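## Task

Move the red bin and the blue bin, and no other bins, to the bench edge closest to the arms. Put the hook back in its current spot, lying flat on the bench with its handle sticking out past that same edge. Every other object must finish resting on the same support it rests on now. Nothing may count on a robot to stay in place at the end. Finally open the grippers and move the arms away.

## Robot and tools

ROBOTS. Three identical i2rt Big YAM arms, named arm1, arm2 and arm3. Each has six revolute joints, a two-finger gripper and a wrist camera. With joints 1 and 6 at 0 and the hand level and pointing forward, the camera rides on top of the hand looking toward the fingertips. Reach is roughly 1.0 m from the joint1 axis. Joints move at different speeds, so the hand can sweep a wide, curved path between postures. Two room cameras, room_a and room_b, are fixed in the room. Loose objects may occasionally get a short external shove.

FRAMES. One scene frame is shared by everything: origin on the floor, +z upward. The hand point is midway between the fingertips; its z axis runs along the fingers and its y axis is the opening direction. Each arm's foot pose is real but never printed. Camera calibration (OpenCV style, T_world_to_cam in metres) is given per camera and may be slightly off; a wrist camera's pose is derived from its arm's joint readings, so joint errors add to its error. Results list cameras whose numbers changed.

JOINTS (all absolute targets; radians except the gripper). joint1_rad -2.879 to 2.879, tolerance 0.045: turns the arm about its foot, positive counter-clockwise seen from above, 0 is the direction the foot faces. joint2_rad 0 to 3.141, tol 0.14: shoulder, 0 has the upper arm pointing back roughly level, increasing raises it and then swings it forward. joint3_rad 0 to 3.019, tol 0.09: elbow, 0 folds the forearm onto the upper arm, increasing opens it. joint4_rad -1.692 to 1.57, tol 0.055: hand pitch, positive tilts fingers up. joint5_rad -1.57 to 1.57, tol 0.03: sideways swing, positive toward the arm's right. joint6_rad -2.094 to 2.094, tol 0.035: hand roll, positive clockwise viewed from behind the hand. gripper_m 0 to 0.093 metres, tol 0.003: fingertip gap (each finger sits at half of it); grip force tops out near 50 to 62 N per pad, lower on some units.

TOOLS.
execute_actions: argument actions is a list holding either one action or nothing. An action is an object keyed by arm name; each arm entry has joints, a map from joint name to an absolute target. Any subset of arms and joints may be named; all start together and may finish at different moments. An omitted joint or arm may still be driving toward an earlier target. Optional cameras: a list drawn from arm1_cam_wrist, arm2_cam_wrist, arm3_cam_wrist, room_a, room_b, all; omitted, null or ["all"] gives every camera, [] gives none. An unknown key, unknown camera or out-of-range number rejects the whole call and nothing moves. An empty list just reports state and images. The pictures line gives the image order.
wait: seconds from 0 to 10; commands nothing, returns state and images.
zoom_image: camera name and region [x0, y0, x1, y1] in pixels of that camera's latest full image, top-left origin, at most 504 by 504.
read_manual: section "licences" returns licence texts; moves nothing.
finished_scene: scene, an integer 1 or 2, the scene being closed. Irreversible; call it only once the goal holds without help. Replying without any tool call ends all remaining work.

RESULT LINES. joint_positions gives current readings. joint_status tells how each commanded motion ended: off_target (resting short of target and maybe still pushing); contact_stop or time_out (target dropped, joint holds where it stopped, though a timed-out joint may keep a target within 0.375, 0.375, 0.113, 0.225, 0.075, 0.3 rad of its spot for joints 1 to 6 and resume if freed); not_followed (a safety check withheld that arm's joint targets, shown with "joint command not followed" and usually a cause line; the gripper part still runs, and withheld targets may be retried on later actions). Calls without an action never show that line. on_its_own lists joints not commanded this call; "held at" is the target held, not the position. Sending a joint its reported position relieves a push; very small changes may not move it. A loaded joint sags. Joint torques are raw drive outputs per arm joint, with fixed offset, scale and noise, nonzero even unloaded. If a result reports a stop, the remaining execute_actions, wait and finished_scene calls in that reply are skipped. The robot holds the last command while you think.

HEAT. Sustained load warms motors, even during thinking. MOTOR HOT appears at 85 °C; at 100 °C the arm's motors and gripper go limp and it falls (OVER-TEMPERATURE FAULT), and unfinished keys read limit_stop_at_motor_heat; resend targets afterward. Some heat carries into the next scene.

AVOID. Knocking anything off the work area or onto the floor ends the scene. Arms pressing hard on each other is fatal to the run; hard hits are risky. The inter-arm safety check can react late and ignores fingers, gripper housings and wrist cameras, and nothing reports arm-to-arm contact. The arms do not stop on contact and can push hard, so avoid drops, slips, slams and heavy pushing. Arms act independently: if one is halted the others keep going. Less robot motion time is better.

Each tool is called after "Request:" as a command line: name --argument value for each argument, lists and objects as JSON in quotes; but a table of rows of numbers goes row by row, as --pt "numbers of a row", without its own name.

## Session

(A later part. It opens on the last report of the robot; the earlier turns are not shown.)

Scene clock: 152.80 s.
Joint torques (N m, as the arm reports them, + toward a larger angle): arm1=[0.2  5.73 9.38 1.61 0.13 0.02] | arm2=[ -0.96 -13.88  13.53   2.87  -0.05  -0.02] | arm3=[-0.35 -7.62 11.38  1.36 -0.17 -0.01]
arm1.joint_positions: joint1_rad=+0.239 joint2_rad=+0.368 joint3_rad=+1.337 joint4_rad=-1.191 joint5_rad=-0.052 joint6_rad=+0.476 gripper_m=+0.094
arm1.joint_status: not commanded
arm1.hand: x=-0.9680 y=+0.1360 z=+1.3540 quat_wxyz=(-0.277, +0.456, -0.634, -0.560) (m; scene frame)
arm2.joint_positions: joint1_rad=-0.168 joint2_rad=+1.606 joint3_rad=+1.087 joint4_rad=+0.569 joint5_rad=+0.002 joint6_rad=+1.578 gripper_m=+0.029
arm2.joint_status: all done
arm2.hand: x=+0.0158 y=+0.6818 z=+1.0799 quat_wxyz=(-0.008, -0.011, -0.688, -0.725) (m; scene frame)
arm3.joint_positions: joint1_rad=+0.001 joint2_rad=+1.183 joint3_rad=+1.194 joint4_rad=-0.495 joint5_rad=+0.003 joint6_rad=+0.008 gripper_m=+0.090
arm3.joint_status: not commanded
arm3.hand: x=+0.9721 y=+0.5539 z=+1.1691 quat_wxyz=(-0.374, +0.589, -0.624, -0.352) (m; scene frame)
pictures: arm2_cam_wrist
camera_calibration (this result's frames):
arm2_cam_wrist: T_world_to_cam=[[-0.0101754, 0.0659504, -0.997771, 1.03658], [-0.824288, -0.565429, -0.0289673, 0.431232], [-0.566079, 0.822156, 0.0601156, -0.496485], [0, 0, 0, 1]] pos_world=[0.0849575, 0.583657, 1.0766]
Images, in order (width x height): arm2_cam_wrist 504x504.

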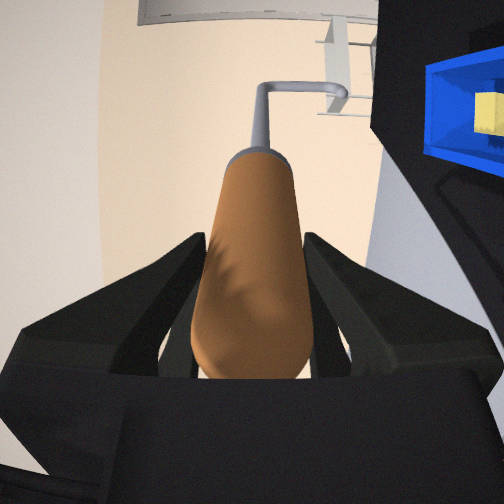

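Request:
execute_actions --actions '[{"arm2":{"joints":{"joint1_rad":-0.712,"joint5_rad":-0.55,"joint3_rad":1.68,"joint4_rad":0.05,"joint2_rad":1.68}}}]' --cameras '[]'

Request:
execute_actions --actions '[{"arm2":{"joints":{"joint4_rad":0.55,"joint2_rad":2.12}}}]' --cameras '[]'

Request:
execute_actions --actions '[{"arm2":{"joints":{"joint4_rad":0.72,"joint2_rad":2.29}}}]' --cameras '["arm2_cam_wrist","room_b"]'

Request:
zoom_image --camera "room_b" --region '[280, 160, 420, 240]'

Scene clock: 155.17 s.
Joint torques (N m, as the arm reports them, + toward a larger angle): arm1=[0.18 5.75 9.38 1.62 0.13 0.02] | arm2=[ -1.19 -16.29  15.41   2.58  -0.05  -0.02] | arm3=[-0.07 -7.9  11.59  1.33 -0.14  0.02]
arm1.joint_positions: joint1_rad=+0.239 joint2_rad=+0.368 joint3_rad=+1.337 joint4_rad=-1.191 joint5_rad=-0.052 joint6_rad=+0.476 gripper_m=+0.094
arm1.joint_status: not commanded
arm1.hand: x=-0.9680 y=+0.1360 z=+1.3540 quat_wxyz=(-0.277, +0.456, -0.634, -0.560) (m; scene frame)
arm2.joint_positions: joint1_rad=-0.711 joint2_rad=+1.714 joint3_rad=+1.607 joint4_rad=+0.025 joint5_rad=-0.549 joint6_rad=+1.578 gripper_m=+0.029
arm2.joint_status: all done
arm2.hand: x=+0.3224 y=+0.6754 z=+1.1871 quat_wxyz=(+0.011, -0.025, -0.731, -0.682) (m; scene frame)
arm3.joint_positions: joint1_rad=+0.001 joint2_rad=+1.183 joint3_rad=+1.194 joint4_rad=-0.495 joint5_rad=+0.003 joint6_rad=+0.008 gripper_m=+0.090
arm3.joint_status: not commanded
arm3.hand: x=+0.9721 y=+0.5539 z=+1.1691 quat_wxyz=(-0.374, +0.589, -0.624, -0.352) (m; scene frame)
pictures: none
No camera images: the call's "cameras" was empty. Leave "cameras" out to get every camera's image.

Scene clock: 156.67 s.
Joint torques (N m, as the arm reports them, + toward a larger angle): arm1=[0.19 5.76 9.37 1.62 0.13 0.02] | arm2=[ -0.79 -21.55  12.53   3.45  -0.05  -0.09] | arm3=[-0.1  -8.78 11.71  1.44 -0.15  0.05]
arm1.joint_positions: joint1_rad=+0.239 joint2_rad=+0.368 joint3_rad=+1.337 joint4_rad=-1.191 joint5_rad=-0.052 joint6_rad=+0.476 gripper_m=+0.094
arm1.joint_status: not commanded
arm1.hand: x=-0.9680 y=+0.1360 z=+1.3540 quat_wxyz=(-0.277, +0.456, -0.634, -0.560) (m; scene frame)
arm2.joint_positions: joint1_rad=-0.713 joint2_rad=+2.174 joint3_rad=+1.626 joint4_rad=+0.504 joint5_rad=-0.548 joint6_rad=+1.582 gripper_m=+0.029
arm2.joint_status: all done
arm2.hand: x=+0.3762 y=+0.7562 z=+0.9461 quat_wxyz=(+0.004, -0.020, -0.719, -0.694) (m; scene frame)
arm3.joint_positions: joint1_rad=+0.001 joint2_rad=+1.183 joint3_rad=+1.194 joint4_rad=-0.495 joint5_rad=+0.003 joint6_rad=+0.008 gripper_m=+0.090
arm3.joint_status: not commanded
arm3.hand: x=+0.9721 y=+0.5539 z=+1.1691 quat_wxyz=(-0.374, +0.589, -0.624, -0.352) (m; scene frame)
pictures: none
No camera images: the call's "cameras" was empty. Leave "cameras" out to get every camera's image.

Scene clock: 157.67 s.
Joint torques (N m, as the arm reports them, + toward a larger angle): arm1=[0.2  5.76 9.37 1.62 0.13 0.01] | arm2=[ -0.83 -20.74  11.67   1.91  -0.05  -0.13] | arm3=[ 0.07 -9.06 11.69  1.52 -0.11  0.06]
arm1.joint_positions: joint1_rad=+0.239 joint2_rad=+0.368 joint3_rad=+1.337 joint4_rad=-1.191 joint5_rad=-0.052 joint6_rad=+0.476 gripper_m=+0.094
arm1.joint_status: not commanded
arm1.hand: x=-0.9680 y=+0.1360 z=+1.3540 quat_wxyz=(-0.277, +0.456, -0.634, -0.560) (m; scene frame)
arm2.joint_positions: joint1_rad=-0.713 joint2_rad=+2.325 joint3_rad=+1.629 joint4_rad=+0.711 joint5_rad=-0.548 joint6_rad=+1.586 gripper_m=+0.029
arm2.joint_status: all done
arm2.hand: x=+0.3791 y=+0.7608 z=+0.8693 quat_wxyz=(-0.006, -0.010, -0.702, -0.712) (m; scene frame)
arm3.joint_positions: joint1_rad=+0.001 joint2_rad=+1.183 joint3_rad=+1.194 joint4_rad=-0.495 joint5_rad=+0.003 joint6_rad=+0.008 gripper_m=+0.090
arm3.joint_status: not commanded
arm3.hand: x=+0.9721 y=+0.5539 z=+1.1691 quat_wxyz=(-0.374, +0.589, -0.624, -0.352) (m; scene frame)
pictures: arm2_cam_wrist, room_b
camera_calibration (this result's frames):
arm2_cam_wrist: T_world_to_cam=[[-0.0111652, 0.0285757, -0.999529, 0.855282], [-0.821479, -0.570195, -0.0071251, 0.752855], [-0.57013, 0.821012, 0.0298407, -0.3144], [0, 0, 0, 1]] pos_world=[0.448755, 0.66296, 0.869626]
Images, in order (width x height): arm2_cam_wrist 504x504, room_b 672x504.

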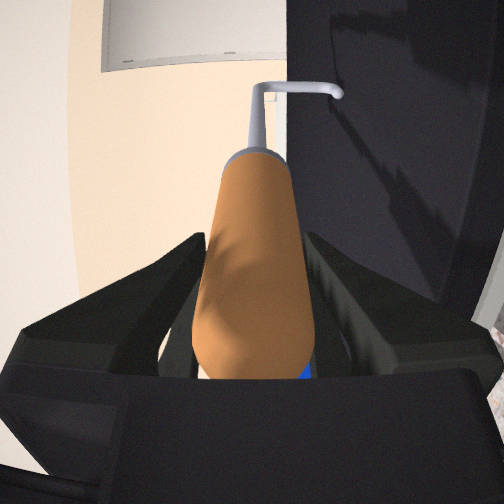

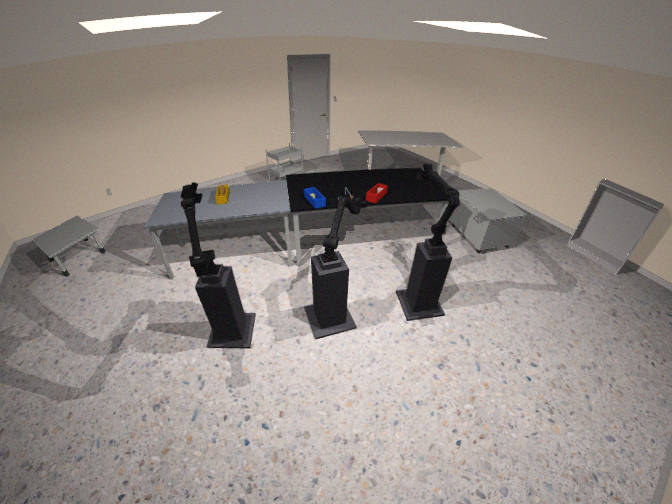

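Region (280, 160, 420, 240) of room_b's 672x504 image, scaled by 3.600, with more detail than that image has; it fills the top 288 rows of this view, and the rest is white.

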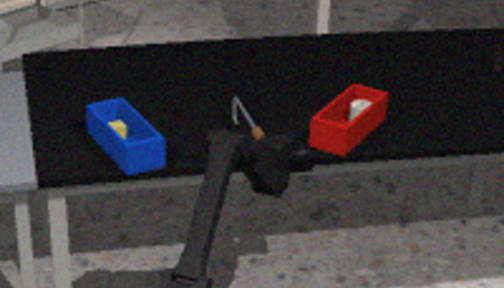

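Both at the edge. Lay the hook down.

Request:
execute_actions --actions '[{"arm2":{"joints":{"joint6_rad":0,"joint2_rad":2.34,"joint4_rad":0.76}}}]' --cameras '[]'

Request:
execute_actions --actions '[{"arm2":{"joints":{"joint2_rad":2.425,"joint4_rad":0.82}}}]' --cameras '["arm2_cam_wrist"]'

Request:
execute_actions --actions '[{"arm2":{"joints":{"gripper_m":0.09}}}]' --cameras '[]'

Request:
execute_actions --actions '[{"arm2":{"joints":{"joint2_rad":1.9}},"arm3":{"joints":{"joint3_rad":2.22,"joint4_rad":0.5,"joint2_rad":1.6,"joint5_rad":0.82}}}]' --cameras '[]'

Request:
execute_actions --actions '[{"arm2":{"joints":{"joint1_rad":0.2,"joint2_rad":0.6,"joint3_rad":1.0,"joint4_rad":-0.8,"joint5_rad":0}},"arm3":{"joints":{"joint1_rad":0.6}}}]' --cameras '[]'

Request:
execute_actions --actions '[{"arm3":{"joints":{"joint1_rad":0.845,"joint2_rad":2.66,"joint3_rad":2.27,"joint4_rad":0.46,"joint5_rad":0.80}}}]' --cameras '["arm3_cam_wrist"]'

Scene clock: 160.27 s.
Joint torques (N m, as the arm reports them, + toward a larger angle): arm1=[0.21 5.75 9.37 1.62 0.13 0.02] | arm2=[ -0.87 -20.42  11.35   2.35   0.24  -0.27] | arm3=[ 0.15 -8.66 11.55  1.67 -0.14  0.03]
arm1.joint_positions: joint1_rad=+0.239 joint2_rad=+0.368 joint3_rad=+1.337 joint4_rad=-1.191 joint5_rad=-0.052 joint6_rad=+0.476 gripper_m=+0.094
arm1.joint_status: not commanded
arm1.hand: x=-0.9680 y=+0.1360 z=+1.3540 quat_wxyz=(-0.277, +0.456, -0.634, -0.560) (m; scene frame)
arm2.joint_positions: joint1_rad=-0.709 joint2_rad=+2.369 joint3_rad=+1.630 joint4_rad=+0.739 joint5_rad=-0.556 joint6_rad=+0.015 gripper_m=+0.029
arm2.joint_status: all done
arm2.hand: x=+0.3745 y=+0.7615 z=+0.8400 quat_wxyz=(-0.500, +0.493, -0.506, -0.501) (m; scene frame)
arm3.joint_positions: joint1_rad=+0.001 joint2_rad=+1.183 joint3_rad=+1.194 joint4_rad=-0.495 joint5_rad=+0.003 joint6_rad=+0.008 gripper_m=+0.090
arm3.joint_status: not commanded
arm3.hand: x=+0.9721 y=+0.5539 z=+1.1691 quat_wxyz=(-0.374, +0.589, -0.624, -0.352) (m; scene frame)
pictures: none
No camera images: the call's "cameras" was empty. Leave "cameras" out to get every camera's image.

Scene clock: 161.00 s.
Joint torques (N m, as the arm reports them, + toward a larger angle): arm1=[0.18 5.75 9.37 1.62 0.13 0.01] | arm2=[ -0.99 -19.16  10.66   2.02   0.12  -0.17] | arm3=[-0.47 -7.81 11.76  1.58 -0.11  0.03]
arm1.joint_positions: joint1_rad=+0.239 joint2_rad=+0.368 joint3_rad=+1.337 joint4_rad=-1.191 joint5_rad=-0.052 joint6_rad=+0.476 gripper_m=+0.094
arm1.joint_status: not commanded
arm1.hand: x=-0.9680 y=+0.1360 z=+1.3540 quat_wxyz=(-0.277, +0.456, -0.634, -0.560) (m; scene frame)
arm2.joint_positions: joint1_rad=-0.709 joint2_rad=+2.433 joint3_rad=+1.634 joint4_rad=+0.809 joint5_rad=-0.553 joint6_rad=+0.007 gripper_m=+0.029
arm2.joint_status: all done
arm2.hand: x=+0.3735 y=+0.7592 z=+0.8048 quat_wxyz=(-0.506, +0.494, -0.501, -0.499) (m; scene frame)
arm3.joint_positions: joint1_rad=+0.001 joint2_rad=+1.183 joint3_rad=+1.194 joint4_rad=-0.495 joint5_rad=+0.003 joint6_rad=+0.008 gripper_m=+0.090
arm3.joint_status: not commanded
arm3.hand: x=+0.9721 y=+0.5539 z=+1.1691 quat_wxyz=(-0.374, +0.589, -0.624, -0.352) (m; scene frame)
pictures: arm2_cam_wrist
camera_calibration (this result's frames):
arm2_cam_wrist: T_world_to_cam=[[0.999979, -0.0000002804, -0.00644235, -0.364389], [-0.00524779, -0.580091, -0.814535, 1.09936], [-0.00373692, 0.814552, -0.580079, -0.0301712], [0, 0, 0, 1]] pos_world=[0.370038, 0.662302, 0.875614]
Images, in order (width x height): arm2_cam_wrist 504x504.

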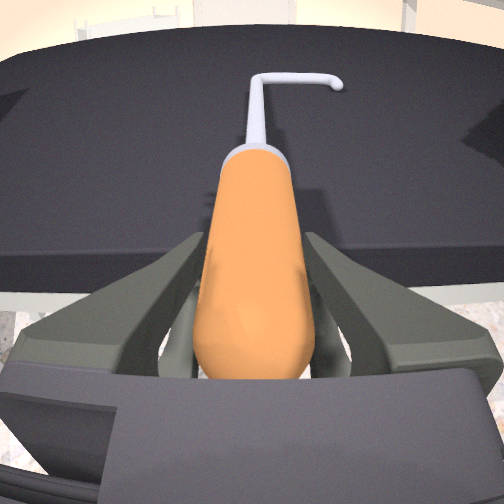

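Scene clock: 161.70 s.
Joint torques (N m, as the arm reports them, + toward a larger angle): arm1=[0.21 5.73 9.38 1.62 0.13 0.01] | arm2=[ -1.03 -18.76  10.36   1.99   0.14  -0.17] | arm3=[ 0.67 -8.53 11.6   1.61 -0.15  0.01]
arm1.joint_positions: joint1_rad=+0.239 joint2_rad=+0.368 joint3_rad=+1.337 joint4_rad=-1.191 joint5_rad=-0.052 joint6_rad=+0.476 gripper_m=+0.094
arm1.joint_status: not commanded
arm1.hand: x=-0.9680 y=+0.1360 z=+1.3540 quat_wxyz=(-0.277, +0.456, -0.634, -0.560) (m; scene frame)
arm2.joint_positions: joint1_rad=-0.709 joint2_rad=+2.433 joint3_rad=+1.638 joint4_rad=+0.809 joint5_rad=-0.553 joint6_rad=+0.007 gripper_m=+0.090
arm2.joint_status: all done
arm2.hand: x=+0.3740 y=+0.7600 z=+0.8065 quat_wxyz=(-0.507, +0.494, -0.500, -0.499) (m; scene frame)
arm3.joint_positions: joint1_rad=+0.001 joint2_rad=+1.183 joint3_rad=+1.194 joint4_rad=-0.495 joint5_rad=+0.003 joint6_rad=+0.008 gripper_m=+0.090
arm3.joint_status: not commanded
arm3.hand: x=+0.9721 y=+0.5539 z=+1.1691 quat_wxyz=(-0.374, +0.589, -0.624, -0.352) (m; scene frame)
pictures: none
No camera images: the call's "cameras" was empty. Leave "cameras" out to get every camera's image.

Scene clock: 163.63 s.
Joint torques (N m, as the arm reports them, + toward a larger angle): arm1=[0.17 5.76 9.38 1.62 0.13 0.02] | arm2=[ -0.88 -16.77   9.74   1.02   0.35  -0.14] | arm3=[  0.23 -10.4    8.4    0.08  -0.38  -0.06]
arm1.joint_positions: joint1_rad=+0.239 joint2_rad=+0.368 joint3_rad=+1.337 joint4_rad=-1.191 joint5_rad=-0.052 joint6_rad=+0.476 gripper_m=+0.094
arm1.joint_status: not commanded
arm1.hand: x=-0.9680 y=+0.1360 z=+1.3540 quat_wxyz=(-0.277, +0.456, -0.634, -0.560) (m; scene frame)
arm2.joint_positions: joint1_rad=-0.709 joint2_rad=+1.918 joint3_rad=+1.668 joint4_rad=+0.821 joint5_rad=-0.553 joint6_rad=+0.007 gripper_m=+0.090
arm2.joint_status: all done
arm2.hand: x=+0.3353 y=+0.6993 z=+1.2388 quat_wxyz=(-0.676, +0.431, -0.290, -0.523) (m; scene frame)
arm3.joint_positions: joint1_rad=+0.001 joint2_rad=+1.574 joint3_rad=+2.217 joint4_rad=+0.500 joint5_rad=+0.816 joint6_rad=+0.008 gripper_m=+0.090
arm3.joint_status: all done
arm3.hand: x=+1.0902 y=+0.4877 z=+1.6864 quat_wxyz=(-0.708, -0.144, -0.408, -0.557) (m; scene frame)
pictures: none
No camera images: the call's "cameras" was empty. Leave "cameras" out to get every camera's image.

Scene clock: 165.47 s.
Joint torques (N m, as the arm reports them, + toward a larger angle): arm1=[0.18 5.77 9.38 1.62 0.13 0.02] | arm2=[-0.41  1.13  9.35  1.35  0.23 -0.17] | arm3=[ -0.44 -10.35   8.26   0.57  -0.43  -0.05]
arm1.joint_positions: joint1_rad=+0.239 joint2_rad=+0.368 joint3_rad=+1.337 joint4_rad=-1.191 joint5_rad=-0.052 joint6_rad=+0.476 gripper_m=+0.094
arm1.joint_status: not commanded
arm1.hand: x=-0.9680 y=+0.1360 z=+1.3540 quat_wxyz=(-0.277, +0.456, -0.634, -0.560) (m; scene frame)
arm2.joint_positions: joint1_rad=+0.197 joint2_rad=+0.596 joint3_rad=+0.995 joint4_rad=-0.794 joint5_rad=-0.005 joint6_rad=+0.007 gripper_m=+0.090
arm2.joint_status: all done
arm2.hand: x=-0.1113 y=+0.3084 z=+1.2028 quat_wxyz=(-0.318, +0.678, -0.481, -0.455) (m; scene frame)
arm3.joint_positions: joint1_rad=+0.601 joint2_rad=+1.578 joint3_rad=+2.217 joint4_rad=+0.500 joint5_rad=+0.819 joint6_rad=+0.008 gripper_m=+0.090
arm3.joint_status: all done
arm3.hand: x=+0.7978 y=+0.4934 z=+1.6826 quat_wxyz=(-0.512, -0.016, -0.437, -0.739) (m; scene frame)
pictures: none
No camera images: the call's "cameras" was empty. Leave "cameras" out to get every camera's image.

Scene clock: 167.37 s.
Joint torques (N m, as the arm reports them, + toward a larger angle): arm1=[0.19 5.73 9.37 1.61 0.13 0.02] | arm2=[-0.42  1.25  9.37  1.35  0.23 -0.17] | arm3=[  0.01 -27.63  12.91   2.05   0.13   0.  ]
arm1.joint_positions: joint1_rad=+0.239 joint2_rad=+0.368 joint3_rad=+1.337 joint4_rad=-1.191 joint5_rad=-0.052 joint6_rad=+0.476 gripper_m=+0.094
arm1.joint_status: not commanded
arm1.hand: x=-0.9680 y=+0.1360 z=+1.3540 quat_wxyz=(-0.277, +0.456, -0.634, -0.560) (m; scene frame)
arm2.joint_positions: joint1_rad=+0.197 joint2_rad=+0.596 joint3_rad=+0.995 joint4_rad=-0.794 joint5_rad=-0.005 joint6_rad=+0.007 gripper_m=+0.090
arm2.joint_status: not commanded
arm2.hand: x=-0.1113 y=+0.3084 z=+1.2028 quat_wxyz=(-0.318, +0.678, -0.481, -0.455) (m; scene frame)
arm3.joint_positions: joint1_rad=+0.856 joint2_rad=+2.666 joint3_rad=+2.236 joint4_rad=+0.450 joint5_rad=+0.798 joint6_rad=+0.008 gripper_m=+0.090
arm3.joint_status: all done
arm3.hand: x=+0.3611 y=+0.7466 z=+0.8551 quat_wxyz=(-0.496, +0.496, -0.502, -0.506) (m; scene frame)
pictures: arm3_cam_wrist
camera_calibration (this result's frames):
arm3_cam_wrist: T_world_to_cam=[[0.999393, 0.0310652, -0.0157825, -0.365054], [0.00521871, -0.581279, -0.813688, 1.13292], [-0.0344514, 0.813111, -0.581088, 0.0265858], [0, 0, 0, 1]] pos_world=[0.359836, 0.648264, 0.931528]
Images, in order (width x height): arm3_cam_wrist 504x504.

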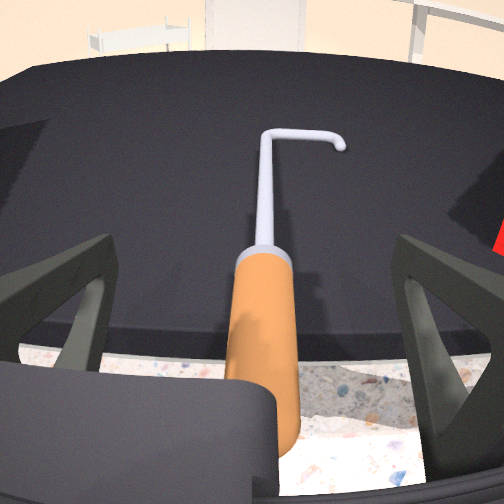

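Request:
execute_actions --actions '[{"arm3":{"joints":{"joint1_rad":0.835,"joint2_rad":2.77,"joint4_rad":0.535}}}]' --cameras '["arm3_cam_wrist"]'

Scene clock: 168.53 s.
Joint torques (N m, as the arm reports them, + toward a larger angle): arm1=[0.19 5.74 9.38 1.61 0.13 0.02] | arm2=[-0.36  1.1   9.36  1.34  0.23 -0.17] | arm3=[ -0.12 -23.25  12.46   2.02   0.1    0.02]
arm1.joint_positions: joint1_rad=+0.239 joint2_rad=+0.368 joint3_rad=+1.337 joint4_rad=-1.191 joint5_rad=-0.052 joint6_rad=+0.476 gripper_m=+0.094
arm1.joint_status: not commanded
arm1.hand: x=-0.9680 y=+0.1360 z=+1.3540 quat_wxyz=(-0.277, +0.456, -0.634, -0.560) (m; scene frame)
arm2.joint_positions: joint1_rad=+0.197 joint2_rad=+0.596 joint3_rad=+0.995 joint4_rad=-0.794 joint5_rad=-0.005 joint6_rad=+0.007 gripper_m=+0.090
arm2.joint_status: not commanded
arm2.hand: x=-0.1113 y=+0.3084 z=+1.2028 quat_wxyz=(-0.318, +0.678, -0.481, -0.455) (m; scene frame)
arm3.joint_positions: joint1_rad=+0.843 joint2_rad=+2.725 joint3_rad=+2.239 joint4_rad=+0.524 joint5_rad=+0.798 joint6_rad=+0.008 gripper_m=+0.090
arm3.joint_status: all done
arm3.hand: x=+0.3734 y=+0.7513 z=+0.8173 quat_wxyz=(-0.499, +0.487, -0.505, -0.509) (m; scene frame)
pictures: arm3_cam_wrist
camera_calibration (this result's frames):
arm3_cam_wrist: T_world_to_cam=[[0.999443, 0.0183315, -0.0278876, -0.358654], [-0.0124263, -0.571133, -0.820763, 1.10953], [-0.0309733, 0.820653, -0.570587, -0.0143436], [0, 0, 0, 1]] pos_world=[0.371797, 0.652036, 0.892476]
Images, in order (width x height): arm3_cam_wrist 504x504.

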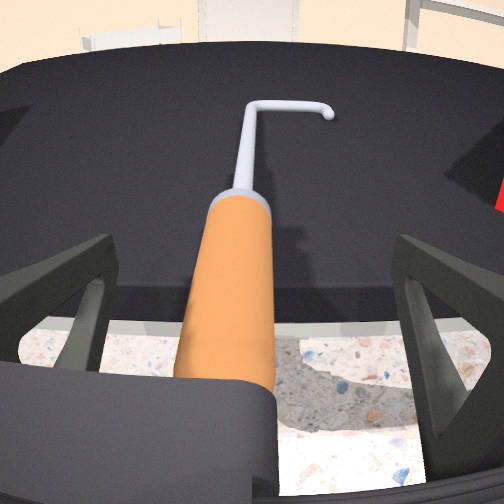

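Request:
execute_actions --actions '[{"arm3":{"joints":{"joint1_rad":0.858,"joint2_rad":2.80,"joint5_rad":0.81}}}]' --cameras '["arm3_cam_wrist"]'

Scene clock: 169.47 s.
Joint torques (N m, as the arm reports them, + toward a larger angle): arm1=[0.16 5.75 9.38 1.62 0.13 0.02] | arm2=[-0.43  1.13  9.36  1.35  0.23 -0.17] | arm3=[  1.61 -22.72  12.21   1.98   0.1   -0.01]
arm1.joint_positions: joint1_rad=+0.239 joint2_rad=+0.368 joint3_rad=+1.337 joint4_rad=-1.191 joint5_rad=-0.052 joint6_rad=+0.476 gripper_m=+0.094
arm1.joint_status: not commanded
arm1.hand: x=-0.9680 y=+0.1360 z=+1.3540 quat_wxyz=(-0.277, +0.456, -0.634, -0.560) (m; scene frame)
arm2.joint_positions: joint1_rad=+0.197 joint2_rad=+0.596 joint3_rad=+0.995 joint4_rad=-0.794 joint5_rad=-0.005 joint6_rad=+0.007 gripper_m=+0.090
arm2.joint_status: not commanded
arm2.hand: x=-0.1113 y=+0.3084 z=+1.2028 quat_wxyz=(-0.318, +0.678, -0.481, -0.455) (m; scene frame)
arm3.joint_positions: joint1_rad=+0.847 joint2_rad=+2.743 joint3_rad=+2.239 joint4_rad=+0.524 joint5_rad=+0.807 joint6_rad=+0.008 gripper_m=+0.090
arm3.joint_status: all done
arm3.hand: x=+0.3734 y=+0.7478 z=+0.8014 quat_wxyz=(-0.501, +0.491, -0.506, -0.502) (m; scene frame)
pictures: arm3_cam_wrist
camera_calibration (this result's frames):
arm3_cam_wrist: T_world_to_cam=[[0.999795, 0.012762, -0.0157424, -0.364686], [-0.00539187, -0.581294, -0.813675, 1.09384], [-0.0195351, 0.813593, -0.581106, -0.0111422], [0, 0, 0, 1]] pos_world=[0.370291, 0.649561, 0.877813]
Images, in order (width x height): arm3_cam_wrist 504x504.

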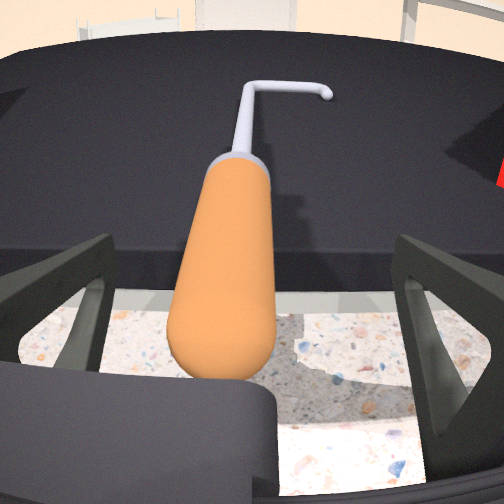

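Request:
execute_actions --actions '[{"arm3":{"joints":{"joint1_rad":0.868,"joint2_rad":2.815}}}]' --cameras '[]'

Request:
execute_actions --actions '[{"arm3":{"joints":{"gripper_m":0}}}]' --cameras '["arm3_cam_wrist"]'

Request:
execute_actions --actions '[{"arm3":{"joints":{"joint2_rad":2.63,"joint4_rad":0.48,"joint6_rad":0.8}}}]' --cameras '[]'

Request:
execute_actions --actions '[{"arm3":{"joints":{"joint2_rad":2.60,"joint4_rad":0.45,"joint6_rad":1.59}}}]' --cameras '["arm3_cam_wrist"]'

Request:
execute_actions --actions '[{"arm3":{"joints":{"joint2_rad":2.1,"joint4_rad":-0.05}}}]' --cameras '["arm3_cam_wrist"]'

Scene clock: 170.63 s.
Joint torques (N m, as the arm reports them, + toward a larger angle): arm1=[0.21 5.73 9.38 1.62 0.13 0.02] | arm2=[-0.46  1.09  9.4   1.35  0.23 -0.17] | arm3=[  0.82 -22.09  12.46   1.93   0.13   0.  ]
arm1.joint_positions: joint1_rad=+0.239 joint2_rad=+0.368 joint3_rad=+1.337 joint4_rad=-1.191 joint5_rad=-0.052 joint6_rad=+0.476 gripper_m=+0.094
arm1.joint_status: not commanded
arm1.hand: x=-0.9680 y=+0.1360 z=+1.3540 quat_wxyz=(-0.277, +0.456, -0.634, -0.560) (m; scene frame)
arm2.joint_positions: joint1_rad=+0.197 joint2_rad=+0.596 joint3_rad=+0.995 joint4_rad=-0.794 joint5_rad=-0.005 joint6_rad=+0.007 gripper_m=+0.090
arm2.joint_status: not commanded
arm2.hand: x=-0.1113 y=+0.3084 z=+1.2028 quat_wxyz=(-0.318, +0.678, -0.481, -0.455) (m; scene frame)
arm3.joint_positions: joint1_rad=+0.860 joint2_rad=+2.756 joint3_rad=+2.239 joint4_rad=+0.524 joint5_rad=+0.807 joint6_rad=+0.008 gripper_m=+0.090
arm3.joint_status: all done
arm3.hand: x=+0.3650 y=+0.7393 z=+0.7894 quat_wxyz=(-0.498, +0.499, -0.503, -0.500) (m; scene frame)
pictures: none
No camera images: the call's "cameras" was empty. Leave "cameras" out to get every camera's image.

Scene clock: 171.33 s.
Joint torques (N m, as the arm reports them, + toward a larger angle): arm1=[0.2  5.77 9.38 1.62 0.13 0.02] | arm2=[-0.41  1.22  9.38  1.37  0.22 -0.17] | arm3=[  0.8  -22.56  12.39   1.91   0.04   0.03]
arm1.joint_positions: joint1_rad=+0.239 joint2_rad=+0.368 joint3_rad=+1.337 joint4_rad=-1.191 joint5_rad=-0.052 joint6_rad=+0.476 gripper_m=+0.094
arm1.joint_status: not commanded
arm1.hand: x=-0.9680 y=+0.1360 z=+1.3540 quat_wxyz=(-0.277, +0.456, -0.634, -0.560) (m; scene frame)
arm2.joint_positions: joint1_rad=+0.197 joint2_rad=+0.596 joint3_rad=+0.995 joint4_rad=-0.794 joint5_rad=-0.005 joint6_rad=+0.007 gripper_m=+0.090
arm2.joint_status: not commanded
arm2.hand: x=-0.1113 y=+0.3084 z=+1.2028 quat_wxyz=(-0.318, +0.678, -0.481, -0.455) (m; scene frame)
arm3.joint_positions: joint1_rad=+0.860 joint2_rad=+2.757 joint3_rad=+2.239 joint4_rad=+0.524 joint5_rad=+0.808 joint6_rad=+0.007 gripper_m=+0.029
arm3.joint_status: gripper_m off_target (ended at +0.029, target +0.000)
arm3.hand: x=+0.3652 y=+0.7393 z=+0.7891 quat_wxyz=(-0.498, +0.499, -0.503, -0.500) (m; scene frame)
pictures: arm3_cam_wrist
camera_calibration (this result's frames):
arm3_cam_wrist: T_world_to_cam=[[0.999692, 0.024134, -0.00570035, -0.372901], [0.00960845, -0.588889, -0.808157, 1.0746], [-0.022861, 0.807853, -0.58894, 0.000165057], [0, 0, 0, 1]] pos_world=[0.362465, 0.641686, 0.866416]
Images, in order (width x height): arm3_cam_wrist 504x504.

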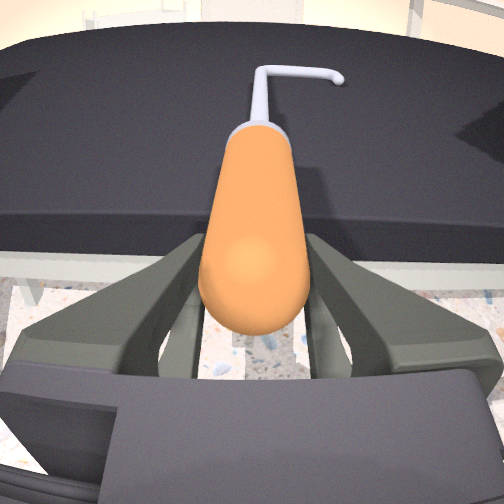

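Scene clock: 173.07 s.
Joint torques (N m, as the arm reports them, + toward a larger angle): arm1=[0.21 5.72 9.38 1.62 0.13 0.02] | arm2=[-0.37  1.24  9.35  1.34  0.23 -0.17] | arm3=[  1.62 -29.09  12.76   1.69  -0.18   0.24]
arm1.joint_positions: joint1_rad=+0.239 joint2_rad=+0.368 joint3_rad=+1.337 joint4_rad=-1.191 joint5_rad=-0.052 joint6_rad=+0.476 gripper_m=+0.094
arm1.joint_status: not commanded
arm1.hand: x=-0.9680 y=+0.1360 z=+1.3540 quat_wxyz=(-0.277, +0.456, -0.634, -0.560) (m; scene frame)
arm2.joint_positions: joint1_rad=+0.197 joint2_rad=+0.596 joint3_rad=+0.995 joint4_rad=-0.794 joint5_rad=-0.005 joint6_rad=+0.007 gripper_m=+0.090
arm2.joint_status: not commanded
arm2.hand: x=-0.1113 y=+0.3084 z=+1.2028 quat_wxyz=(-0.318, +0.678, -0.481, -0.455) (m; scene frame)
arm3.joint_positions: joint1_rad=+0.860 joint2_rad=+2.673 joint3_rad=+2.239 joint4_rad=+0.470 joint5_rad=+0.814 joint6_rad=+0.775 gripper_m=+0.029
arm3.joint_status: all done
arm3.hand: x=+0.3610 y=+0.7445 z=+0.8545 quat_wxyz=(-0.272, +0.263, -0.650, -0.659) (m; scene frame)
pictures: none
No camera images: the call's "cameras" was empty. Leave "cameras" out to get every camera's image.

Scene clock: 174.80 s.
Joint torques (N m, as the arm reports them, + toward a larger angle): arm1=[0.16 5.78 9.38 1.62 0.13 0.02] | arm2=[-0.41  1.25  9.35  1.37  0.23 -0.17] | arm3=[  0.96 -29.9   12.74   2.05  -0.21   0.19]
arm1.joint_positions: joint1_rad=+0.239 joint2_rad=+0.368 joint3_rad=+1.337 joint4_rad=-1.191 joint5_rad=-0.052 joint6_rad=+0.476 gripper_m=+0.094
arm1.joint_status: not commanded
arm1.hand: x=-0.9680 y=+0.1360 z=+1.3540 quat_wxyz=(-0.277, +0.456, -0.634, -0.560) (m; scene frame)
arm2.joint_positions: joint1_rad=+0.197 joint2_rad=+0.596 joint3_rad=+0.995 joint4_rad=-0.794 joint5_rad=-0.005 joint6_rad=+0.007 gripper_m=+0.090
arm2.joint_status: not commanded
arm2.hand: x=-0.1113 y=+0.3084 z=+1.2028 quat_wxyz=(-0.318, +0.678, -0.481, -0.455) (m; scene frame)
arm3.joint_positions: joint1_rad=+0.860 joint2_rad=+2.654 joint3_rad=+2.239 joint4_rad=+0.438 joint5_rad=+0.814 joint6_rad=+1.572 gripper_m=+0.029
arm3.joint_status: all done
arm3.hand: x=+0.3604 y=+0.7452 z=+0.8652 quat_wxyz=(+0.001, -0.007, -0.705, -0.709) (m; scene frame)
pictures: arm3_cam_wrist
camera_calibration (this result's frames):
arm3_cam_wrist: T_world_to_cam=[[-0.0112165, 0.0331225, -0.999388, 0.849565], [-0.815811, -0.578231, -0.010008, 0.738582], [-0.578209, 0.8152, 0.0335074, -0.303782], [0, 0, 0, 1]] pos_world=[0.436423, 0.646575, 0.866616]
Images, in order (width x height): arm3_cam_wrist 504x504.

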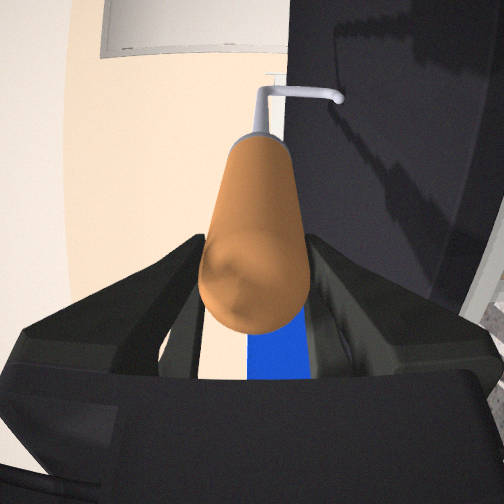

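Scene clock: 176.70 s.
Joint torques (N m, as the arm reports them, + toward a larger angle): arm1=[0.17 5.75 9.38 1.62 0.13 0.01] | arm2=[-0.32  1.18  9.36  1.37  0.23 -0.17] | arm3=[  1.36 -23.54  13.65   2.17  -0.11   0.15]
arm1.joint_positions: joint1_rad=+0.239 joint2_rad=+0.368 joint3_rad=+1.337 joint4_rad=-1.191 joint5_rad=-0.052 joint6_rad=+0.476 gripper_m=+0.094
arm1.joint_status: not commanded
arm1.hand: x=-0.9680 y=+0.1360 z=+1.3540 quat_wxyz=(-0.277, +0.456, -0.634, -0.560) (m; scene frame)
arm2.joint_positions: joint1_rad=+0.197 joint2_rad=+0.596 joint3_rad=+0.995 joint4_rad=-0.794 joint5_rad=-0.005 joint6_rad=+0.007 gripper_m=+0.090
arm2.joint_status: not commanded
arm2.hand: x=-0.1113 y=+0.3084 z=+1.2028 quat_wxyz=(-0.318, +0.678, -0.481, -0.455) (m; scene frame)
arm3.joint_positions: joint1_rad=+0.860 joint2_rad=+2.113 joint3_rad=+2.235 joint4_rad=-0.075 joint5_rad=+0.812 joint6_rad=+1.575 gripper_m=+0.029
arm3.joint_status: all done
arm3.hand: x=+0.4177 y=+0.6907 z=+1.2433 quat_wxyz=(+0.009, -0.014, -0.699, -0.715) (m; scene frame)
pictures: arm3_cam_wrist
camera_calibration (this result's frames):
arm3_cam_wrist: T_world_to_cam=[[-0.0324204, 0.0497527, -0.998235, 1.22582], [-0.814619, -0.579991, -0.00245014, 0.748948], [-0.579089, 0.813102, 0.059333, -0.269246], [0, 0, 0, 1]] pos_world=[0.493931, 0.59232, 1.24146]
Images, in order (width x height): arm3_cam_wrist 504x504.

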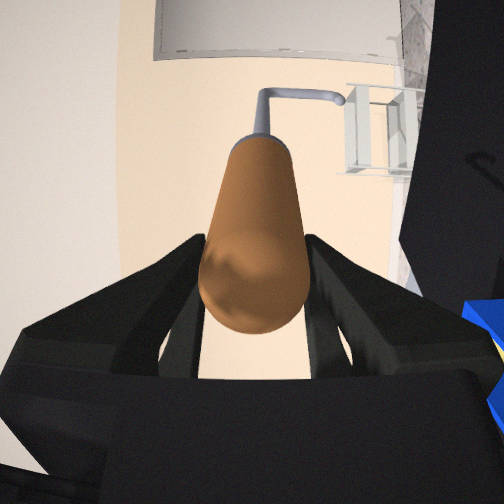

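Request:
execute_actions --actions '[{"arm3":{"joints":{"joint1_rad":-0.51,"joint2_rad":1.95,"joint3_rad":1.75,"joint4_rad":0.22,"joint5_rad":-0.56}}}]'

Scene clock: 180.57 s.
Joint torques (N m, as the arm reports them, + toward a larger angle): arm1=[0.18 5.76 9.38 1.62 0.14 0.02] | arm2=[-0.37  1.25  9.39  1.35  0.23 -0.17] | arm3=[ -0.44 -25.28  14.24   3.1   -0.06  -0.16]
arm1.joint_positions: joint1_rad=+0.239 joint2_rad=+0.368 joint3_rad=+1.337 joint4_rad=-1.191 joint5_rad=-0.052 joint6_rad=+0.476 gripper_m=+0.094
arm1.joint_status: not commanded
arm1.hand: x=-0.9680 y=+0.1360 z=+1.3540 quat_wxyz=(-0.277, +0.456, -0.634, -0.560) (m; scene frame)
arm2.joint_positions: joint1_rad=+0.197 joint2_rad=+0.596 joint3_rad=+0.995 joint4_rad=-0.794 joint5_rad=-0.005 joint6_rad=+0.007 gripper_m=+0.090
arm2.joint_status: not commanded
arm2.hand: x=-0.1113 y=+0.3084 z=+1.2028 quat_wxyz=(-0.318, +0.678, -0.481, -0.455) (m; scene frame)
arm3.joint_positions: joint1_rad=-0.505 joint2_rad=+2.014 joint3_rad=+1.709 joint4_rad=+0.178 joint5_rad=-0.560 joint6_rad=+1.611 gripper_m=+0.029
arm3.joint_status: all done
arm3.hand: x=+1.3051 y=+0.7628 z=+1.0740 quat_wxyz=(+0.035, -0.036, -0.746, -0.664) (m; scene frame)
pictures: arm1_cam_wrist, arm2_cam_wrist, arm3_cam_wrist, room_a, room_b
camera_calibration (this result's frames):
arm2_cam_wrist: T_world_to_cam=[[0.938543, 0.344684, -0.0181779, 0.0239234], [0.285434, -0.804668, -0.520613, 0.90751], [-0.194074, 0.483429, -0.853599, 0.976003], [0, 0, 0, 1]] pos_world=[-0.0920706, 0.25017, 1.30601]
arm3_cam_wrist: T_world_to_cam=[[-0.10094, -0.0893588, -0.990871, 1.26967], [-0.805589, -0.577097, 0.134109, 1.35258], [-0.583813, 0.811772, -0.0137343, 0.281737], [0, 0, 0, 1]] pos_world=[1.38227, 0.665322, 1.08055]
Images, in order (width x height): arm1_cam_wrist 504x504, arm2_cam_wrist 504x504, arm3_cam_wrist 504x504, room_a 672x504, room_b 672x504.

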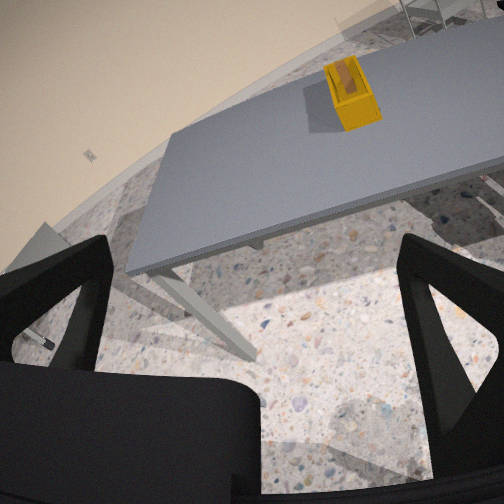

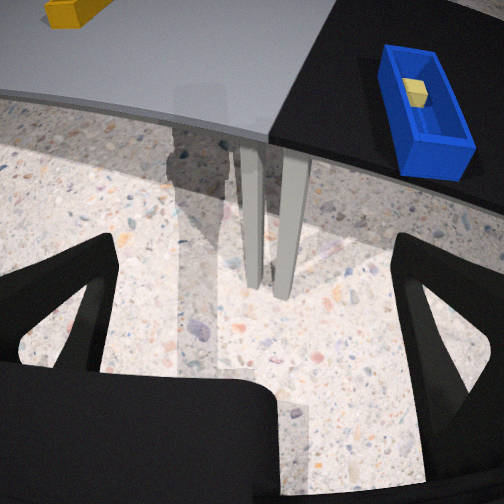

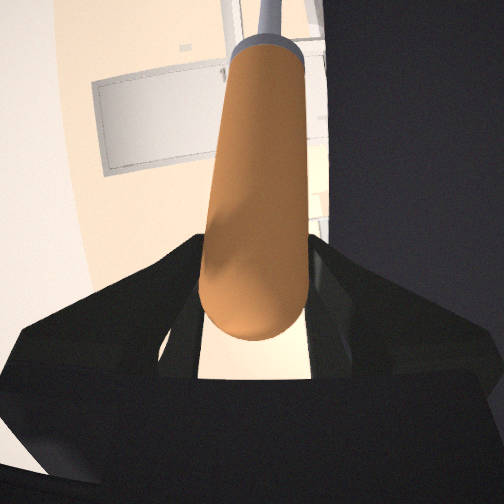

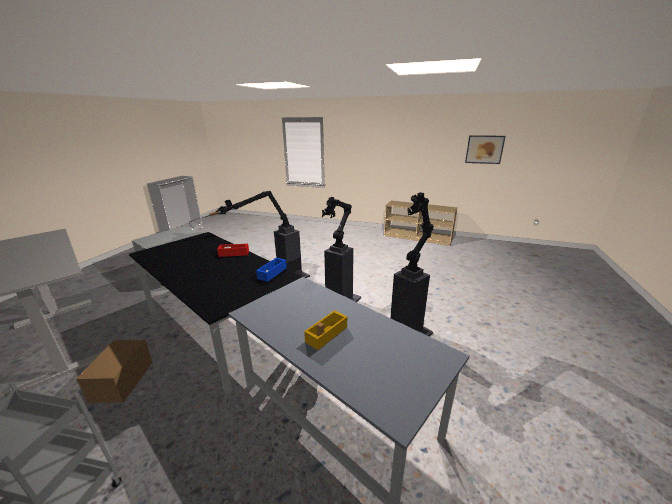

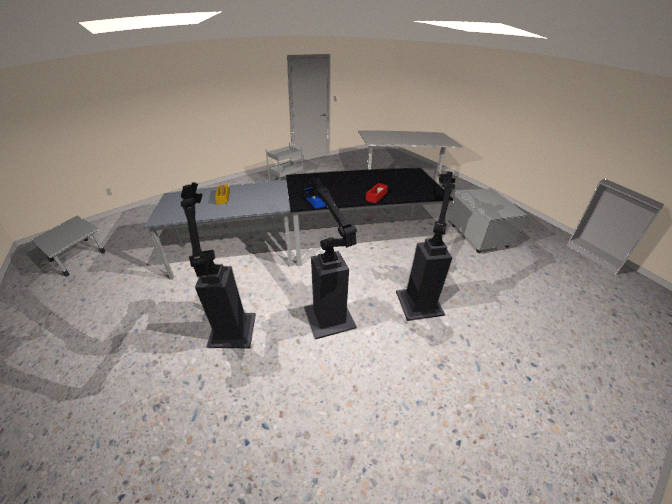

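Request:
execute_actions --actions '[{"arm3":{"joints":{"joint2_rad":2.17,"joint3_rad":1.53,"joint4_rad":0.68,"joint6_rad":1.57}}}]' --cameras '[]'

Request:
execute_actions --actions '[{"arm3":{"joints":{"joint2_rad":2.26,"joint3_rad":1.52,"joint4_rad":0.83}}}]' --cameras '["arm3_cam_wrist","room_a"]'

Scene clock: 182.10 s.
Joint torques (N m, as the arm reports them, + toward a larger angle): arm1=[0.2  5.74 9.37 1.61 0.13 0.02] | arm2=[-0.38  1.2   9.37  1.36  0.23 -0.17] | arm3=[  0.1  -24.08  11.89   3.55  -0.01  -0.19]
arm1.joint_positions: joint1_rad=+0.239 joint2_rad=+0.368 joint3_rad=+1.337 joint4_rad=-1.191 joint5_rad=-0.052 joint6_rad=+0.476 gripper_m=+0.094
arm1.joint_status: not commanded
arm1.hand: x=-0.9680 y=+0.1360 z=+1.3540 quat_wxyz=(-0.277, +0.456, -0.634, -0.560) (m; scene frame)
arm2.joint_positions: joint1_rad=+0.197 joint2_rad=+0.596 joint3_rad=+0.995 joint4_rad=-0.794 joint5_rad=-0.005 joint6_rad=+0.007 gripper_m=+0.090
arm2.joint_status: not commanded
arm2.hand: x=-0.1113 y=+0.3084 z=+1.2028 quat_wxyz=(-0.318, +0.678, -0.481, -0.455) (m; scene frame)
arm3.joint_positions: joint1_rad=-0.505 joint2_rad=+2.205 joint3_rad=+1.496 joint4_rad=+0.628 joint5_rad=-0.561 joint6_rad=+1.592 gripper_m=+0.029
arm3.joint_status: all done
arm3.hand: x=+1.2966 y=+0.7461 z=+0.9020 quat_wxyz=(+0.021, -0.020, -0.734, -0.679) (m; scene frame)
pictures: none
No camera images: the call's "cameras" was empty. Leave "cameras" out to get every camera's image.

Scene clock: 183.20 s.
Joint torques (N m, as the arm reports them, + toward a larger angle): arm1=[0.17 5.75 9.38 1.62 0.14 0.02] | arm2=[-0.45  1.17  9.38  1.34  0.22 -0.17] | arm3=[ -0.14 -21.39  10.69   3.53  -0.01  -0.2 ]
arm1.joint_positions: joint1_rad=+0.239 joint2_rad=+0.368 joint3_rad=+1.337 joint4_rad=-1.191 joint5_rad=-0.052 joint6_rad=+0.476 gripper_m=+0.094
arm1.joint_status: not commanded
arm1.hand: x=-0.9680 y=+0.1360 z=+1.3540 quat_wxyz=(-0.277, +0.456, -0.634, -0.560) (m; scene frame)
arm2.joint_positions: joint1_rad=+0.197 joint2_rad=+0.596 joint3_rad=+0.995 joint4_rad=-0.794 joint5_rad=-0.005 joint6_rad=+0.007 gripper_m=+0.090
arm2.joint_status: not commanded
arm2.hand: x=-0.1113 y=+0.3084 z=+1.2028 quat_wxyz=(-0.318, +0.678, -0.481, -0.455) (m; scene frame)
arm3.joint_positions: joint1_rad=-0.505 joint2_rad=+2.262 joint3_rad=+1.494 joint4_rad=+0.778 joint5_rad=-0.561 joint6_rad=+1.595 gripper_m=+0.029
arm3.joint_status: all done
arm3.hand: x=+1.2967 y=+0.7461 z=+0.8884 quat_wxyz=(+0.005, -0.004, -0.707, -0.707) (m; scene frame)
pictures: arm3_cam_wrist, room_a
camera_calibration (this result's frames):
arm3_cam_wrist: T_world_to_cam=[[-0.0133158, 0.0256389, -0.999583, 0.891722], [-0.809758, -0.586748, -0.00426275, 1.49665], [-0.586613, 0.809363, 0.0285743, 0.255721], [0, 0, 0, 1]] pos_world=[1.37381, 0.648322, 0.890423]
Images, in order (width x height): arm3_cam_wrist 504x504, room_a 672x504.

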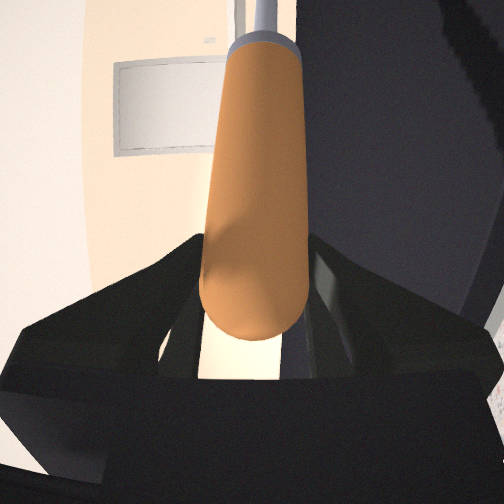

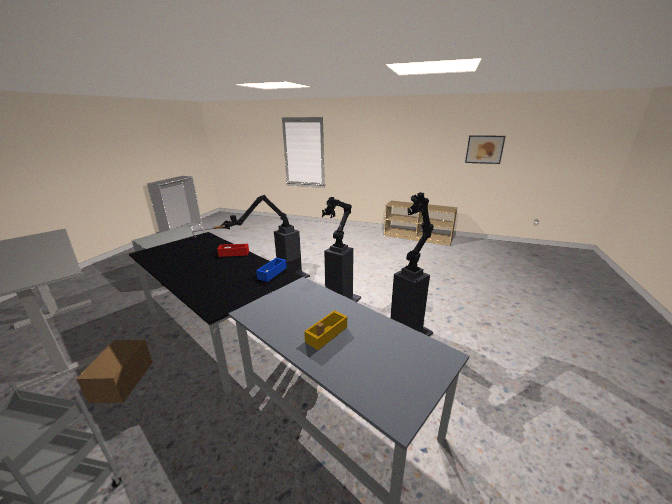

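Request:
execute_actions --actions '[{"arm3":{"joints":{"joint2_rad":2.30,"joint4_rad":0.86}}}]' --cameras '[]'

Request:
execute_actions --actions '[{"arm3":{"joints":{"joint2_rad":2.33,"joint4_rad":0.89,"joint6_rad":0.8}}}]' --cameras '["arm3_cam_wrist"]'

Scene clock: 184.23 s.
Joint torques (N m, as the arm reports them, + toward a larger angle): arm1=[0.21 5.72 9.38 1.61 0.13 0.02] | arm2=[-0.53  1.2   9.36  1.33  0.24 -0.18] | arm3=[ -0.33 -21.91  10.18   3.11   0.05  -0.22]
arm1.joint_positions: joint1_rad=+0.239 joint2_rad=+0.368 joint3_rad=+1.337 joint4_rad=-1.191 joint5_rad=-0.052 joint6_rad=+0.476 gripper_m=+0.094
arm1.joint_status: not commanded
arm1.hand: x=-0.9680 y=+0.1360 z=+1.3540 quat_wxyz=(-0.277, +0.456, -0.634, -0.560) (m; scene frame)
arm2.joint_positions: joint1_rad=+0.197 joint2_rad=+0.596 joint3_rad=+0.995 joint4_rad=-0.794 joint5_rad=-0.005 joint6_rad=+0.007 gripper_m=+0.090
arm2.joint_status: not commanded
arm2.hand: x=-0.1113 y=+0.3084 z=+1.2028 quat_wxyz=(-0.318, +0.678, -0.481, -0.455) (m; scene frame)
arm3.joint_positions: joint1_rad=-0.505 joint2_rad=+2.299 joint3_rad=+1.494 joint4_rad=+0.813 joint5_rad=-0.561 joint6_rad=+1.595 gripper_m=+0.029
arm3.joint_status: all done
arm3.hand: x=+1.2963 y=+0.7451 z=+0.8677 quat_wxyz=(+0.006, -0.004, -0.708, -0.707) (m; scene frame)
pictures: none
No camera images: the call's "cameras" was empty. Leave "cameras" out to get every camera's image.

Scene clock: 186.10 s.
Joint torques (N m, as the arm reports them, + toward a larger angle): arm1=[0.19 5.72 9.37 1.62 0.13 0.02] | arm2=[-0.36  1.22  9.39  1.37  0.22 -0.18] | arm3=[ -0.53 -21.56  10.13   2.89   0.06  -0.07]
arm1.joint_positions: joint1_rad=+0.239 joint2_rad=+0.368 joint3_rad=+1.337 joint4_rad=-1.191 joint5_rad=-0.052 joint6_rad=+0.476 gripper_m=+0.094
arm1.joint_status: not commanded
arm1.hand: x=-0.9680 y=+0.1360 z=+1.3540 quat_wxyz=(-0.277, +0.456, -0.634, -0.560) (m; scene frame)
arm2.joint_positions: joint1_rad=+0.197 joint2_rad=+0.596 joint3_rad=+0.995 joint4_rad=-0.794 joint5_rad=-0.005 joint6_rad=+0.007 gripper_m=+0.090
arm2.joint_status: not commanded
arm2.hand: x=-0.1113 y=+0.3084 z=+1.2028 quat_wxyz=(-0.318, +0.678, -0.481, -0.455) (m; scene frame)
arm3.joint_positions: joint1_rad=-0.505 joint2_rad=+2.329 joint3_rad=+1.494 joint4_rad=+0.852 joint5_rad=-0.563 joint6_rad=+0.811 gripper_m=+0.029
arm3.joint_status: all done
arm3.hand: x=+1.2950 y=+0.7439 z=+0.8521 quat_wxyz=(-0.266, +0.268, -0.652, -0.657) (m; scene frame)
pictures: arm3_cam_wrist
camera_calibration (this result's frames):
arm3_cam_wrist: T_world_to_cam=[[0.698983, 0.033563, -0.714351, -0.315895], [-0.565938, -0.584706, -0.581234, 1.66814], [-0.437193, 0.810551, -0.389705, 0.419598], [0, 0, 0, 1]] pos_world=[1.34831, 0.645867, 0.907437]
Images, in order (width x height): arm3_cam_wrist 504x504.

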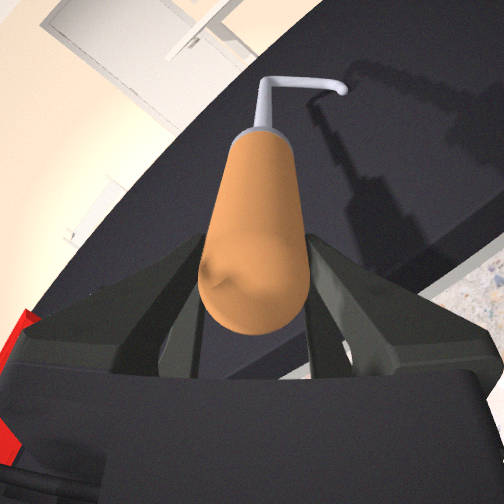

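Request:
execute_actions --actions '[{"arm3":{"joints":{"joint2_rad":2.38,"joint4_rad":0.93,"joint6_rad":0.0}}}]' --cameras '[]'

Request:
execute_actions --actions '[{"arm3":{"joints":{"joint2_rad":2.43,"joint4_rad":0.97}}}]' --cameras '["arm3_cam_wrist"]'

Scene clock: 188.07 s.
Joint torques (N m, as the arm reports them, + toward a larger angle): arm1=[0.18 5.74 9.37 1.62 0.13 0.01] | arm2=[-0.42  1.14  9.36  1.36  0.23 -0.17] | arm3=[ -0.13 -19.24   9.91   2.63   0.16  -0.09]
arm1.joint_positions: joint1_rad=+0.239 joint2_rad=+0.368 joint3_rad=+1.337 joint4_rad=-1.191 joint5_rad=-0.052 joint6_rad=+0.476 gripper_m=+0.094
arm1.joint_status: not commanded
arm1.hand: x=-0.9680 y=+0.1360 z=+1.3540 quat_wxyz=(-0.277, +0.456, -0.634, -0.560) (m; scene frame)
arm2.joint_positions: joint1_rad=+0.197 joint2_rad=+0.596 joint3_rad=+0.995 joint4_rad=-0.794 joint5_rad=-0.005 joint6_rad=+0.007 gripper_m=+0.090
arm2.joint_status: not commanded
arm2.hand: x=-0.1113 y=+0.3084 z=+1.2028 quat_wxyz=(-0.318, +0.678, -0.481, -0.455) (m; scene frame)
arm3.joint_positions: joint1_rad=-0.505 joint2_rad=+2.361 joint3_rad=+1.494 joint4_rad=+0.899 joint5_rad=-0.563 joint6_rad=+0.017 gripper_m=+0.029
arm3.joint_status: all done
arm3.hand: x=+1.2940 y=+0.7419 z=+0.8373 quat_wxyz=(-0.505, +0.498, -0.493, -0.504) (m; scene frame)
pictures: none
No camera images: the call's "cameras" was empty. Leave "cameras" out to get every camera's image.

Scene clock: 188.87 s.
Joint torques (N m, as the arm reports them, + toward a larger angle): arm1=[0.2  5.75 9.38 1.62 0.13 0.02] | arm2=[-0.35  1.16  9.37  1.34  0.23 -0.17] | arm3=[ -0.36 -19.96   9.58   2.32   0.04  -0.04]
arm1.joint_positions: joint1_rad=+0.239 joint2_rad=+0.368 joint3_rad=+1.337 joint4_rad=-1.191 joint5_rad=-0.052 joint6_rad=+0.476 gripper_m=+0.094
arm1.joint_status: not commanded
arm1.hand: x=-0.9680 y=+0.1360 z=+1.3540 quat_wxyz=(-0.277, +0.456, -0.634, -0.560) (m; scene frame)
arm2.joint_positions: joint1_rad=+0.197 joint2_rad=+0.596 joint3_rad=+0.995 joint4_rad=-0.794 joint5_rad=-0.005 joint6_rad=+0.007 gripper_m=+0.090
arm2.joint_status: not commanded
arm2.hand: x=-0.1113 y=+0.3084 z=+1.2028 quat_wxyz=(-0.318, +0.678, -0.481, -0.455) (m; scene frame)
arm3.joint_positions: joint1_rad=-0.505 joint2_rad=+2.407 joint3_rad=+1.494 joint4_rad=+0.952 joint5_rad=-0.561 joint6_rad=+0.012 gripper_m=+0.029
arm3.joint_status: all done
arm3.hand: x=+1.2923 y=+0.7383 z=+0.8131 quat_wxyz=(-0.509, +0.498, -0.489, -0.503) (m; scene frame)
pictures: arm3_cam_wrist
camera_calibration (this result's frames):
arm3_cam_wrist: T_world_to_cam=[[0.999454, 0.0292851, 0.0153208, -1.32014], [0.0292009, -0.565303, -0.824366, 1.055], [-0.0154808, 0.824363, -0.56585, -0.00422068], [0, 0, 0, 1]] pos_world=[1.28855, 0.638534, 0.887543]
Images, in order (width x height): arm3_cam_wrist 504x504.

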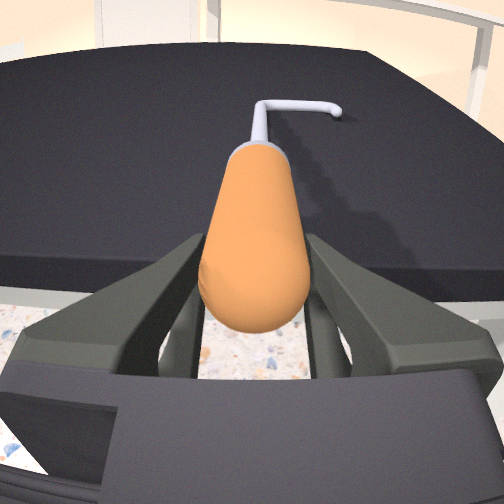

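Request:
execute_actions --actions '[{"arm3":{"joints":{"joint2_rad":2.465,"joint3_rad":1.54}}}]' --cameras '["arm3_cam_wrist"]'

Scene clock: 189.63 s.
Joint torques (N m, as the arm reports them, + toward a larger angle): arm1=[0.21 5.76 9.38 1.62 0.13 0.02] | arm2=[-0.33  1.17  9.38  1.36  0.23 -0.17] | arm3=[  0.06 -18.91  10.38   1.94  -0.02   0.04]
arm1.joint_positions: joint1_rad=+0.239 joint2_rad=+0.368 joint3_rad=+1.337 joint4_rad=-1.191 joint5_rad=-0.052 joint6_rad=+0.476 gripper_m=+0.094
arm1.joint_status: not commanded
arm1.hand: x=-0.9680 y=+0.1360 z=+1.3540 quat_wxyz=(-0.277, +0.456, -0.634, -0.560) (m; scene frame)
arm2.joint_positions: joint1_rad=+0.197 joint2_rad=+0.596 joint3_rad=+0.995 joint4_rad=-0.794 joint5_rad=-0.005 joint6_rad=+0.007 gripper_m=+0.090
arm2.joint_status: not commanded
arm2.hand: x=-0.1113 y=+0.3084 z=+1.2028 quat_wxyz=(-0.318, +0.678, -0.481, -0.455) (m; scene frame)
arm3.joint_positions: joint1_rad=-0.505 joint2_rad=+2.422 joint3_rad=+1.503 joint4_rad=+0.958 joint5_rad=-0.561 joint6_rad=+0.011 gripper_m=+0.029
arm3.joint_status: all done
arm3.hand: x=+1.2929 y=+0.7391 z=+0.8063 quat_wxyz=(-0.509, +0.499, -0.490, -0.503) (m; scene frame)
pictures: arm3_cam_wrist
camera_calibration (this result's frames):
arm3_cam_wrist: T_world_to_cam=[[0.999446, 0.0292618, 0.0158299, -1.32101], [0.0296223, -0.566101, -0.823803, 1.04936], [-0.0151447, 0.823816, -0.566655, -0.00811841], [0, 0, 0, 1]] pos_world=[1.28907, 0.639387, 0.880778]
Images, in order (width x height): arm3_cam_wrist 504x504.

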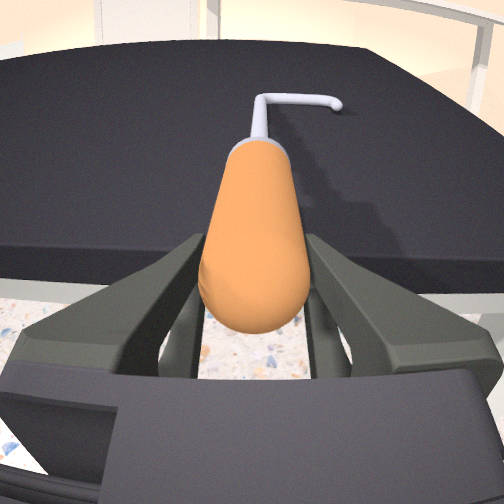

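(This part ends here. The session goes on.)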